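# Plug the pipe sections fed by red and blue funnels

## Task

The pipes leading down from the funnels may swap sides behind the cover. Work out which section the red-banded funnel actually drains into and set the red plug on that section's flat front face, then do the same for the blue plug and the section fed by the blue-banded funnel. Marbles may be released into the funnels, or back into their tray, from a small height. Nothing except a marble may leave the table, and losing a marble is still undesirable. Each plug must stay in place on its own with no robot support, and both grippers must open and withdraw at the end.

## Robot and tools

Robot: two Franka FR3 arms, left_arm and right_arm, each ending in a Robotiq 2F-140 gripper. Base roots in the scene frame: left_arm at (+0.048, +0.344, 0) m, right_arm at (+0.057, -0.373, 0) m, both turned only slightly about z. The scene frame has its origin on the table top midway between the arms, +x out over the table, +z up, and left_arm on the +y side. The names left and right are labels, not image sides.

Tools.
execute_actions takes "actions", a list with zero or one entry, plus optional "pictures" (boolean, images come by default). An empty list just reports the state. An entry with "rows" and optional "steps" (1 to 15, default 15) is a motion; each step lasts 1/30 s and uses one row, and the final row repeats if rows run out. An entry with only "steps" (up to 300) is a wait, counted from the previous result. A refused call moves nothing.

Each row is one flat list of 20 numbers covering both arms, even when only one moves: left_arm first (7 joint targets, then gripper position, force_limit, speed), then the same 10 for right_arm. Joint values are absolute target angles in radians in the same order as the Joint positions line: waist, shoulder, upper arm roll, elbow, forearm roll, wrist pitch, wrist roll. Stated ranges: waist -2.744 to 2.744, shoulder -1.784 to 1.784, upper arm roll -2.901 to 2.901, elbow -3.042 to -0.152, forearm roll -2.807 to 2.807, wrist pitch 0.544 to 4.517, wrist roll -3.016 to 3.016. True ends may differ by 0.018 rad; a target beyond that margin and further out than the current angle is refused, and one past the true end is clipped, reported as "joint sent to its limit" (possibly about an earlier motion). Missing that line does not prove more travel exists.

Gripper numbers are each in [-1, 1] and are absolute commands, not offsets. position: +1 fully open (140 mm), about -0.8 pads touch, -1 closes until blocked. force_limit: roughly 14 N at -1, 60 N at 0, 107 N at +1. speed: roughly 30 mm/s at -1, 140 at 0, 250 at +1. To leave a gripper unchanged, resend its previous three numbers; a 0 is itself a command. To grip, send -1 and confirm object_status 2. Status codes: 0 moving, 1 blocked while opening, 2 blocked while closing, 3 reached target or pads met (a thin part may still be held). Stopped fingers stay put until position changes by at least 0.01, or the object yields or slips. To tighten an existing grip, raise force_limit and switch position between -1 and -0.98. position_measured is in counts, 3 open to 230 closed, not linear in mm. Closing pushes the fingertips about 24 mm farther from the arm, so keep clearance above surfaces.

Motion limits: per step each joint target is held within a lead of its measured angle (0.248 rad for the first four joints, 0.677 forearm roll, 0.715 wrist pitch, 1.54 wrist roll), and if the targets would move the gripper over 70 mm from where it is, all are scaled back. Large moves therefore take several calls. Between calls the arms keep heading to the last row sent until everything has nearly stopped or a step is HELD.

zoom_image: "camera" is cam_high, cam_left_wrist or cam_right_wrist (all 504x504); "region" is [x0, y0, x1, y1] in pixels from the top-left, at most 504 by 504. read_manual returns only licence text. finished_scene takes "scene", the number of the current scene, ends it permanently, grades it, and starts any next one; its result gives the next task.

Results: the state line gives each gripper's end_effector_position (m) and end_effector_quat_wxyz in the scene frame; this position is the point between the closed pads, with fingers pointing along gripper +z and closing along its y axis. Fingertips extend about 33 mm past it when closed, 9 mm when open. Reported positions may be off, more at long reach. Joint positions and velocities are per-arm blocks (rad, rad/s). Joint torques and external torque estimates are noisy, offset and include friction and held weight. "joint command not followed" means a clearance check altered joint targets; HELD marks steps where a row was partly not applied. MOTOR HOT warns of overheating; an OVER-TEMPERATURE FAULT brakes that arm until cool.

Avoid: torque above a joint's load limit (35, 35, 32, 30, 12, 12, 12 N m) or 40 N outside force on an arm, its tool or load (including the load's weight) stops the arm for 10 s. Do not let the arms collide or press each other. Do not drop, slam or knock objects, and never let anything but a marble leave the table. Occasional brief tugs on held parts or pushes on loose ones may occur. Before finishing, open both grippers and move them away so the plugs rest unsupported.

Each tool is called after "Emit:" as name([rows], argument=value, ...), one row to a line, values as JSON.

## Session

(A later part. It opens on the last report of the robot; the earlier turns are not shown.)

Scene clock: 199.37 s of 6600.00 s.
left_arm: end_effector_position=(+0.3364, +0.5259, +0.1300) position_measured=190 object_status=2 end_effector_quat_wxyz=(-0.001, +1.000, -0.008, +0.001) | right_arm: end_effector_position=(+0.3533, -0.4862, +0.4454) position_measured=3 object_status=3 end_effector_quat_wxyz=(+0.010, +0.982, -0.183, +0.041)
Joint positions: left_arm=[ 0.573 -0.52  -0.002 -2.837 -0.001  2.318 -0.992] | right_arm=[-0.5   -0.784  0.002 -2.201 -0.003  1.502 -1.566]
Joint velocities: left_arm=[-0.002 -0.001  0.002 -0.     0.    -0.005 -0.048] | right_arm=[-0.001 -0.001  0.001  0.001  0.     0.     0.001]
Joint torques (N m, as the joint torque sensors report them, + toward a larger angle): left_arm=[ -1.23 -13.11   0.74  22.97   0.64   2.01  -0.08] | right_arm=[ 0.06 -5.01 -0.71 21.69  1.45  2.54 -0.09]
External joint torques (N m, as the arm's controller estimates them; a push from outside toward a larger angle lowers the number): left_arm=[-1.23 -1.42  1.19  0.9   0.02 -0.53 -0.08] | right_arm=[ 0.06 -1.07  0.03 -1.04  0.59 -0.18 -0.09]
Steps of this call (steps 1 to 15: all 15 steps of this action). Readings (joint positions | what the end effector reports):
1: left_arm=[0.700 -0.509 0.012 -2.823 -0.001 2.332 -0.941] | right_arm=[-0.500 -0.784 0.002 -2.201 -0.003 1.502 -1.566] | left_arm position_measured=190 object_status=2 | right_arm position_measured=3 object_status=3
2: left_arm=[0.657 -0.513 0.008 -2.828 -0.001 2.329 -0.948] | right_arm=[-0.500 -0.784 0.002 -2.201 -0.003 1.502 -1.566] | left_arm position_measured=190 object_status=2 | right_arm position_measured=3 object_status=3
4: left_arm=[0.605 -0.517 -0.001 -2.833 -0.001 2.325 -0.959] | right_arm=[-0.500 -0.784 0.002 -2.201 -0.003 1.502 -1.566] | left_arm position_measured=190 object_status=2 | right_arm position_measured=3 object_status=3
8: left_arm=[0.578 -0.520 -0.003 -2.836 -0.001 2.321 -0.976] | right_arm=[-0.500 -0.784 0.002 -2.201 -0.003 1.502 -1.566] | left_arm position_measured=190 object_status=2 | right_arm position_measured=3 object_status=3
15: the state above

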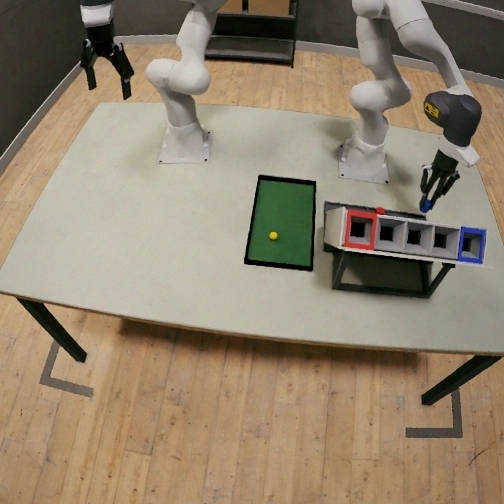

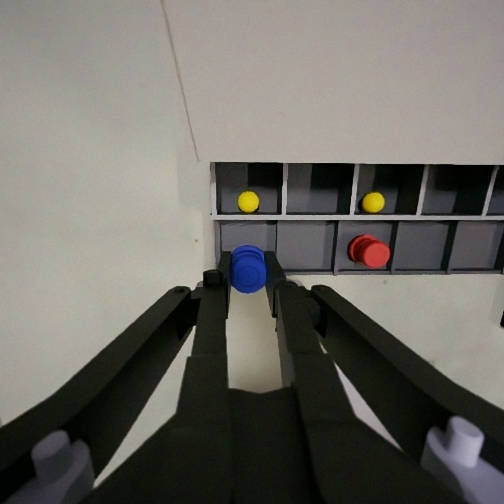

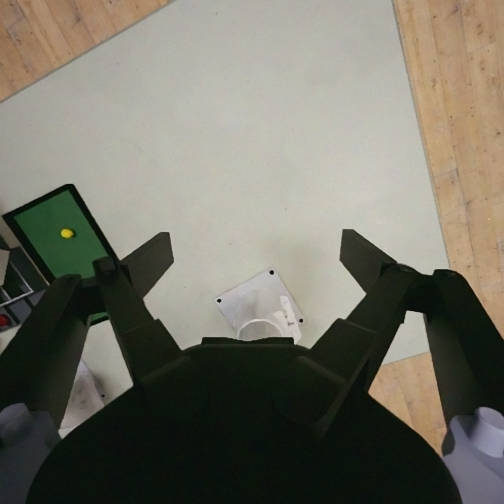

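Emit:
execute_actions([
  {"rows":[[0.568,-0.505,0,-2.844,0,2.37,-1.01,-1,-0.4,0,-0.5,-0.785,0,-2.2,0,1.5,-1.57,1,0,0],[0.568,-0.485,0,-2.851,0,2.41,-1.01,-1,-0.4,0,-0.5,-0.785,0,-2.2,0,1.5,-1.57,1,0,0],[0.568,-0.465,0,-2.858,0,2.44,-1.01,-1,-0.4,0,-0.5,-0.785,0,-2.2,0,1.5,-1.57,1,0,0],[0.568,-0.445,0,-2.865,0,2.47,-1.01,-1,-0.4,0,-0.5,-0.785,0,-2.2,0,1.5,-1.57,1,0,0],[0.568,-0.425,0,-2.872,0,2.5,-1.01,-1,-0.4,0,-0.5,-0.785,0,-2.2,0,1.5,-1.57,1,0,0],[0.568,-0.405,0,-2.878,0,2.53,-1.01,-1,-0.4,0,-0.5,-0.785,0,-2.2,0,1.5,-1.57,1,0,0],[0.568,-0.385,0,-2.884,0,2.56,-1.01,-1,-0.4,0,-0.5,-0.785,0,-2.2,0,1.5,-1.57,1,0,0],[0.568,-0.37,0,-2.889,0,2.593,-1.01,-1,-0.4,0,-0.5,-0.785,0,-2.2,0,1.5,-1.57,1,0,0],[0.568,-0.36,0,-2.892,0,2.593,-1.01,-1,-0.4,0,-0.5,-0.785,0,-2.2,0,1.5,-1.57,1,0,0],[0.568,-0.35,0,-2.895,0,2.593,-1.01,-1,-0.4,0,-0.5,-0.785,0,-2.2,0,1.5,-1.57,1,0,0],[0.568,-0.342,0,-2.897,0,2.593,-1.01,-1,-0.4,0,-0.5,-0.785,0,-2.2,0,1.5,-1.57,1,0,0],[0.568,-0.335,0,-2.899,0,2.593,-1.01,-1,-0.4,0,-0.5,-0.785,0,-2.2,0,1.5,-1.57,1,0,0],[0.568,-0.328,0,-2.901,0,2.593,-1.01,-1,-0.4,0,-0.5,-0.785,0,-2.2,0,1.5,-1.57,1,0,0],[0.568,-0.32,0,-2.904,0,2.593,-1.01,-1,-0.4,0,-0.5,-0.785,0,-2.2,0,1.5,-1.57,1,0,0],[0.568,-0.313,0,-2.906,0,2.593,-1.01,-1,-0.4,0,-0.5,-0.785,0,-2.2,0,1.5,-1.57,1,0,0]],"steps":15},
], pictures=false)

Emit:
execute_actions([
  {"steps":10},
], pictures=false)

Emit:
execute_actions([
  {"rows":[[0.568,-0.313,0,-2.906,0,2.593,-1.01,-0.25,-0.4,-0.5,-0.5,-0.785,0,-2.2,0,1.5,-1.57,1,0,0]],"steps":12},
])

Emit:
execute_actions([
  {"rows":[[0.568,-0.35,0,-2.895,0,2.51,-1.01,-0.25,-0.4,0,-0.5,-0.785,0,-2.2,0,1.5,-1.57,1,0,0],[0.568,-0.38,0,-2.885,0,2.46,-1.01,-0.25,-0.4,0,-0.5,-0.785,0,-2.2,0,1.5,-1.57,1,0,0],[0.568,-0.41,0,-2.875,0,2.42,-1.01,-0.25,-0.4,0,-0.5,-0.785,0,-2.2,0,1.5,-1.57,1,0,0],[0.568,-0.44,0,-2.865,0,2.38,-1.01,-0.25,-0.4,0,-0.5,-0.785,0,-2.2,0,1.5,-1.57,1,0,0],[0.568,-0.47,0,-2.855,0,2.34,-1.01,-0.25,-0.4,0,-0.5,-0.785,0,-2.2,0,1.5,-1.57,1,0,0],[0.568,-0.5,0,-2.845,0,2.3,-1.01,-0.25,-0.4,0,-0.5,-0.785,0,-2.2,0,1.5,-1.57,1,0,0],[0.568,-0.55,0,-2.83,0,2.25,-1.01,-0.25,-0.4,0,-0.5,-0.785,0,-2.2,0,1.5,-1.57,1,0,0],[0.568,-0.9,0,-2.75,0,1.85,-1.01,-0.25,-0.4,0,-0.5,-0.785,0,-2.2,0,1.5,-1.57,1,0,0]],"steps":15},
], pictures=false)

Emit:
execute_actions([
  {"steps":15},
])

Scene clock: 213.87 s of 6600.00 s.
left_arm: end_effector_position=(+0.3339, +0.5232, +0.0611) position_measured=190 object_status=2 end_effector_quat_wxyz=(+0.003, +1.000, -0.003, -0.004) | right_arm: end_effector_position=(+0.3533, -0.4862, +0.4454) position_measured=3 object_status=3 end_effector_quat_wxyz=(+0.010, +0.982, -0.183, +0.041)
Joint positions: left_arm=[ 0.57  -0.331 -0.001 -2.9   -0.001  2.56  -1.006] | right_arm=[-0.5   -0.784  0.002 -2.201 -0.003  1.502 -1.566]
Joint velocities: left_arm=[ 0.     0.221  0.001 -0.063 -0.001  0.178  0.002] | right_arm=[ 0.001  0.    -0.001 -0.     0.001 -0.001  0.001]
Joint torques (N m, as the joint torque sensors report them, + toward a larger angle): left_arm=[ -2.06 -14.79  -0.34  20.81   0.55   2.91   0.05] | right_arm=[-0.34 -3.79 -1.02 21.64  1.41  2.6  -0.02]
External joint torques (N m, as the arm's controller estimates them; a push from outside toward a larger angle lowers the number): left_arm=[-2.11  1.84 -0.09  1.4   0.1   0.34  0.05] | right_arm=[-0.32 -0.02 -0.26 -0.98  0.56 -0.11 -0.02]
Steps of this call (steps 1 to 30: the robot went on to your last target; steps 31 to 100: nothing new was sent; then 10.67 s passed at rest; steps 101 to 115: all 15 steps of this action). Readings (joint positions | what the end effector reports):
101: left_arm=[0.572 -0.518 -0.001 -2.838 -0.001 2.326 -1.006] | right_arm=[-0.500 -0.784 0.002 -2.201 -0.003 1.502 -1.566] | left_arm position_measured=190 object_status=2 | right_arm position_measured=3 object_status=3
102: left_arm=[0.572 -0.511 -0.001 -2.840 -0.001 2.340 -1.006] | right_arm=[-0.500 -0.784 0.002 -2.201 -0.003 1.502 -1.566] | left_arm position_measured=190 object_status=2 | right_arm position_measured=3 object_status=3
104: left_arm=[0.571 -0.485 -0.001 -2.848 -0.001 2.378 -1.006] | right_arm=[-0.500 -0.784 0.002 -2.201 -0.003 1.502 -1.566] | left_arm position_measured=190 object_status=2 | right_arm position_measured=3 object_status=3
108: left_arm=[0.570 -0.409 -0.001 -2.875 -0.001 2.472 -1.006] | right_arm=[-0.500 -0.784 0.002 -2.201 -0.003 1.502 -1.566] | left_arm position_measured=190 object_status=2 | right_arm position_measured=3 object_status=3
115: the state above

Scene clock: 214.20 s of 6600.00 s.
left_arm: end_effector_position=(+0.3346, +0.5236, +0.0562) position_measured=190 object_status=2 end_effector_quat_wxyz=(+0.001, +1.000, -0.003, -0.002) | right_arm: end_effector_position=(+0.3533, -0.4862, +0.4454) position_measured=3 object_status=3 end_effector_quat_wxyz=(+0.010, +0.982, -0.183, +0.041)
Joint positions: left_arm=[ 0.57  -0.315 -0.001 -2.905 -0.001  2.586 -1.006] | right_arm=[-0.5   -0.784  0.002 -2.201 -0.003  1.502 -1.566]
Joint velocities: left_arm=[-0.    -0.001 -0.    -0.    -0.     0.027 -0.001] | right_arm=[-0.001  0.001 -0.     0.    -0.     0.     0.001]
Joint torques (N m, as the joint torque sensors report them, + toward a larger angle): left_arm=[ -1.52 -13.73   0.43  20.14   0.53   2.98  -0.06] | right_arm=[ 0.09 -4.46 -0.15 22.82  1.54  2.65 -0.02]
External joint torques (N m, as the arm's controller estimates them; a push from outside toward a larger angle lowers the number): left_arm=[-1.51  1.59  0.72  1.59  0.09  0.47 -0.06] | right_arm=[ 0.1  -0.59  0.6   0.08  0.68 -0.07 -0.02]
Steps of this call (steps 1 to 10: the robot went on to your last target). Readings (joint positions | what the end effector reports):
1: left_arm=[0.570 -0.324 -0.001 -2.902 -0.001 2.565 -1.006] | right_arm=[-0.500 -0.784 0.002 -2.201 -0.003 1.502 -1.566] | left_arm position_measured=190 object_status=2 | right_arm position_measured=3 object_status=3
2: left_arm=[0.570 -0.320 -0.001 -2.904 -0.001 2.569 -1.006] | right_arm=[-0.500 -0.784 0.002 -2.201 -0.003 1.502 -1.566] | left_arm position_measured=190 object_status=2 | right_arm position_measured=3 object_status=3
4: left_arm=[0.570 -0.316 -0.001 -2.905 -0.001 2.575 -1.006] | right_arm=[-0.500 -0.784 0.002 -2.201 -0.003 1.502 -1.566] | left_arm position_measured=190 object_status=2 | right_arm position_measured=3 object_status=3
8: left_arm=[0.570 -0.315 -0.001 -2.905 -0.001 2.583 -1.006] | right_arm=[-0.500 -0.784 0.002 -2.201 -0.003 1.502 -1.566] | left_arm position_measured=190 object_status=2 | right_arm position_measured=3 object_status=3
10: the state above

Scene clock: 214.60 s of 6600.00 s.
left_arm: end_effector_position=(+0.3357, +0.5243, +0.0565) position_measured=160 object_status=0 end_effector_quat_wxyz=(+0.000, +1.000, -0.003, -0.000) | right_arm: end_effector_position=(+0.3533, -0.4862, +0.4454) position_measured=3 object_status=3 end_effector_quat_wxyz=(+0.010, +0.982, -0.183, +0.041)
Joint positions: left_arm=[ 0.57  -0.315 -0.001 -2.905 -0.001  2.59  -1.006] | right_arm=[-0.5   -0.784  0.002 -2.201 -0.003  1.502 -1.566]
Joint velocities: left_arm=[ 0.001  0.     0.001  0.     0.001  0.004 -0.001] | right_arm=[-0.001  0.001 -0.002 -0.001  0.     0.    -0.001]
Joint torques (N m, as the joint torque sensors report them, + toward a larger angle): left_arm=[ -2.02 -13.5   -0.08  20.66   0.52   2.88  -0.13] | right_arm=[ 0.18 -4.8  -1.11 22.49  1.43  2.67 -0.13]
External joint torques (N m, as the arm's controller estimates them; a push from outside toward a larger angle lowers the number): left_arm=[-2.06  1.79  0.17  2.05  0.08  0.35 -0.13] | right_arm=[ 0.21 -1.   -0.31 -0.17  0.58 -0.04 -0.13]
Steps of this call (steps 1 to 12: all 12 steps of this action). Readings (joint positions | what the end effector reports):
1: left_arm=[0.570 -0.315 -0.001 -2.905 -0.001 2.586 -1.006] | right_arm=[-0.500 -0.784 0.002 -2.201 -0.003 1.502 -1.566] | left_arm position_measured=190 object_status=0 | right_arm position_measured=3 object_status=3
2: left_arm=[0.570 -0.315 -0.001 -2.905 -0.001 2.587 -1.006] | right_arm=[-0.500 -0.784 0.002 -2.201 -0.003 1.502 -1.566] | left_arm position_measured=190 object_status=0 | right_arm position_measured=3 object_status=3
4: left_arm=[0.570 -0.315 -0.001 -2.905 -0.001 2.588 -1.006] | right_arm=[-0.500 -0.784 0.002 -2.201 -0.003 1.502 -1.566] | left_arm position_measured=177 object_status=0 | right_arm position_measured=3 object_status=3
8: left_arm=[0.570 -0.315 -0.001 -2.905 -0.001 2.589 -1.006] | right_arm=[-0.500 -0.784 0.002 -2.201 -0.003 1.502 -1.566] | left_arm position_measured=160 object_status=0 | right_arm position_measured=3 object_status=3
12: the state above

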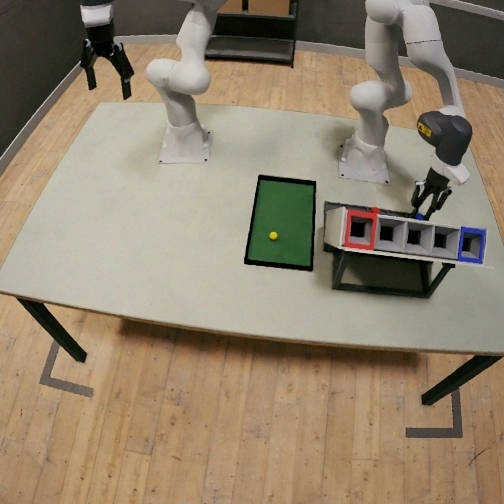

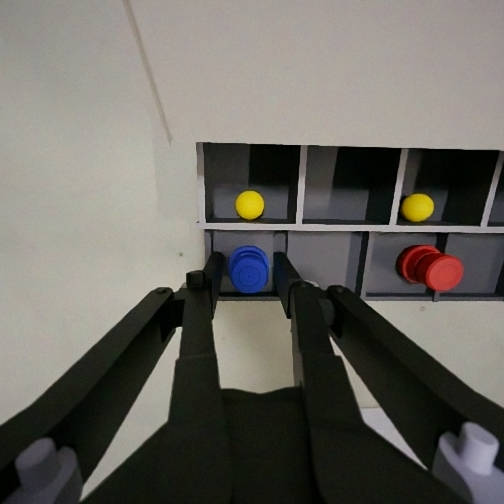

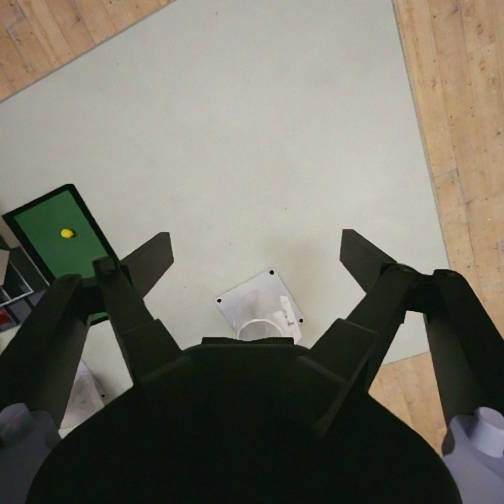

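Scene clock: 215.10 s of 6600.00 s.
left_arm: end_effector_position=(+0.3301, +0.5207, +0.2551) position_measured=160 object_status=3 end_effector_quat_wxyz=(-0.034, +0.998, -0.003, +0.054) | right_arm: end_effector_position=(+0.3533, -0.4862, +0.4454) position_measured=3 object_status=3 end_effector_quat_wxyz=(+0.010, +0.982, -0.183, +0.041)
Joint positions: left_arm=[ 0.57  -0.86  -0.001 -2.749 -0.001  2.018 -1.006] | right_arm=[-0.5   -0.784  0.002 -2.201 -0.003  1.502 -1.566]
Joint velocities: left_arm=[ 0.001 -0.777  0.     0.201  0.    -0.935 -0.001] | right_arm=[ 0.001  0.001 -0.001  0.    -0.001 -0.001 -0.001]
Joint torques (N m, as the joint torque sensors report them, + toward a larger angle): left_arm=[-1.49 11.53  0.82 16.76  0.9   1.    0.09] | right_arm=[ 0.51 -4.21 -0.03 22.2   1.49  2.64 -0.05]
External joint torques (N m, as the arm's controller estimates them; a push from outside toward a larger angle lowers the number): left_arm=[-1.48 -0.33  1.58  2.48  0.12 -0.45  0.09] | right_arm=[ 0.53 -0.38  0.75 -0.47  0.64 -0.08 -0.05]
Steps of this call (steps 1 to 15: all 15 steps of this action). Readings (joint positions | what the end effector reports):
1: left_arm=[0.570 -0.321 -0.001 -2.905 -0.001 2.576 -1.006] | right_arm=[-0.500 -0.784 0.002 -2.201 -0.003 1.502 -1.566] | left_arm position_measured=160 object_status=0 | right_arm position_measured=3 object_status=3
2: left_arm=[0.570 -0.335 -0.001 -2.902 -0.001 2.555 -1.006] | right_arm=[-0.500 -0.784 0.002 -2.201 -0.003 1.502 -1.566] | left_arm position_measured=160 object_status=3 | right_arm position_measured=3 object_status=3
4: left_arm=[0.570 -0.379 -0.001 -2.889 -0.001 2.504 -1.006] | right_arm=[-0.500 -0.784 0.002 -2.201 -0.003 1.502 -1.566] | left_arm position_measured=160 object_status=3 | right_arm position_measured=3 object_status=3
8: left_arm=[0.570 -0.510 -0.001 -2.842 -0.001 2.349 -1.006] | right_arm=[-0.500 -0.784 0.002 -2.201 -0.003 1.502 -1.566] | left_arm position_measured=160 object_status=3 | right_arm position_measured=3 object_status=3
15: the state above

Scene clock: 215.60 s of 6600.00 s.
left_arm: end_effector_position=(+0.2914, +0.4965, +0.2500) position_measured=160 object_status=3 end_effector_quat_wxyz=(-0.003, +1.000, -0.003, +0.004) | right_arm: end_effector_position=(+0.3533, -0.4862, +0.4454) position_measured=3 object_status=3 end_effector_quat_wxyz=(+0.010, +0.982, -0.183, +0.041)
Joint positions: left_arm=[ 0.57  -0.898 -0.001 -2.749 -0.001  1.861 -1.006] | right_arm=[-0.5   -0.784  0.002 -2.201 -0.003  1.502 -1.566]
Joint velocities: left_arm=[-0.     0.001  0.001 -0.     0.001 -0.051  0.   ] | right_arm=[ 0.    -0.002 -0.001  0.001  0.    -0.001 -0.   ]
Joint torques (N m, as the joint torque sensors report them, + toward a larger angle): left_arm=[-1.58 -3.44  0.03 25.2   0.89  2.1  -0.09] | right_arm=[ 0.16 -4.28 -0.85 21.66  1.44  2.62 -0.09]
External joint torques (N m, as the arm's controller estimates them; a push from outside toward a larger angle lowers the number): left_arm=[-1.57 -0.98  0.75  0.61  0.08 -0.48 -0.09] | right_arm=[ 0.18 -0.28 -0.1  -1.11  0.58 -0.1  -0.09]
Steps of this call (steps 1 to 15: the robot went on to your last target). Readings (joint positions | what the end effector reports):
1: left_arm=[0.570 -0.879 -0.001 -2.745 -0.001 1.990 -1.006] | right_arm=[-0.500 -0.784 0.002 -2.201 -0.003 1.502 -1.566] | left_arm position_measured=160 object_status=3 | right_arm position_measured=3 object_status=3
2: left_arm=[0.570 -0.890 -0.001 -2.744 -0.001 1.966 -1.006] | right_arm=[-0.500 -0.784 0.002 -2.201 -0.003 1.502 -1.566] | left_arm position_measured=160 object_status=3 | right_arm position_measured=3 object_status=3
4: left_arm=[0.570 -0.897 -0.001 -2.745 -0.001 1.929 -1.006] | right_arm=[-0.500 -0.784 0.002 -2.201 -0.003 1.502 -1.566] | left_arm position_measured=160 object_status=3 | right_arm position_measured=3 object_status=3
8: left_arm=[0.570 -0.898 -0.001 -2.748 -0.001 1.887 -1.006] | right_arm=[-0.500 -0.784 0.002 -2.201 -0.003 1.502 -1.566] | left_arm position_measured=160 object_status=3 | right_arm position_measured=3 object_status=3
15: the state above

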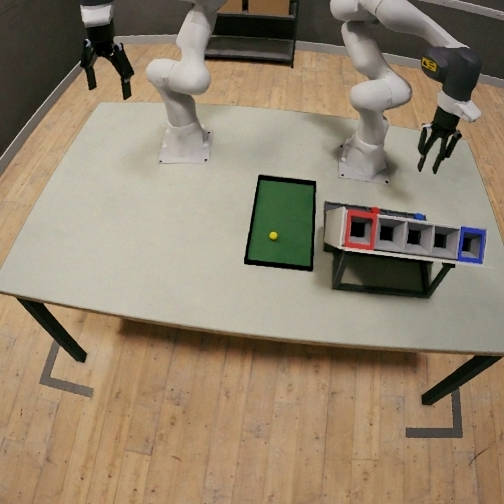

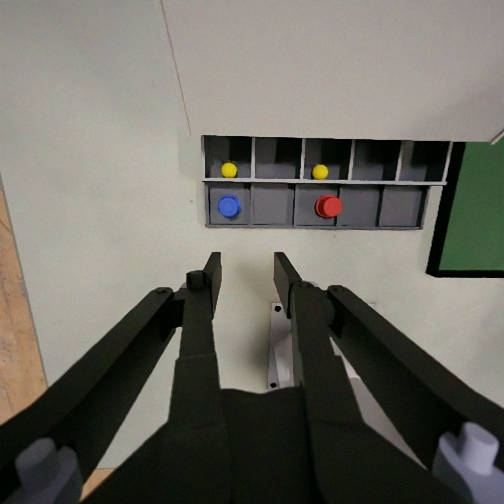

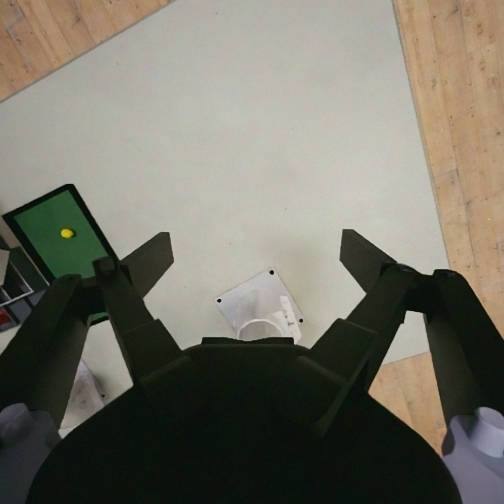

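Emit:
zoom_image(camera="cam_left_wrist", region=[260, 150, 400, 240])

Region (260, 150, 400, 240) of cam_left_wrist's 504x504 image, scaled by 3.600, with more detail than that image has; it fills the top 324 rows of this view, and the rest is white.

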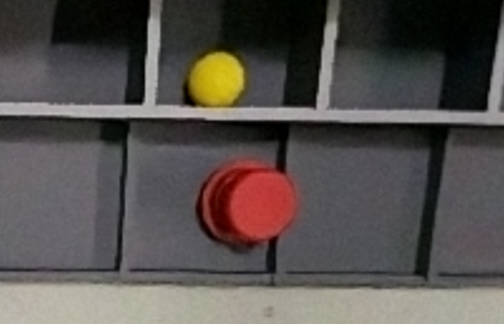

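Emit:
finished_scene(scene=1)

The scene is finished: the task was done.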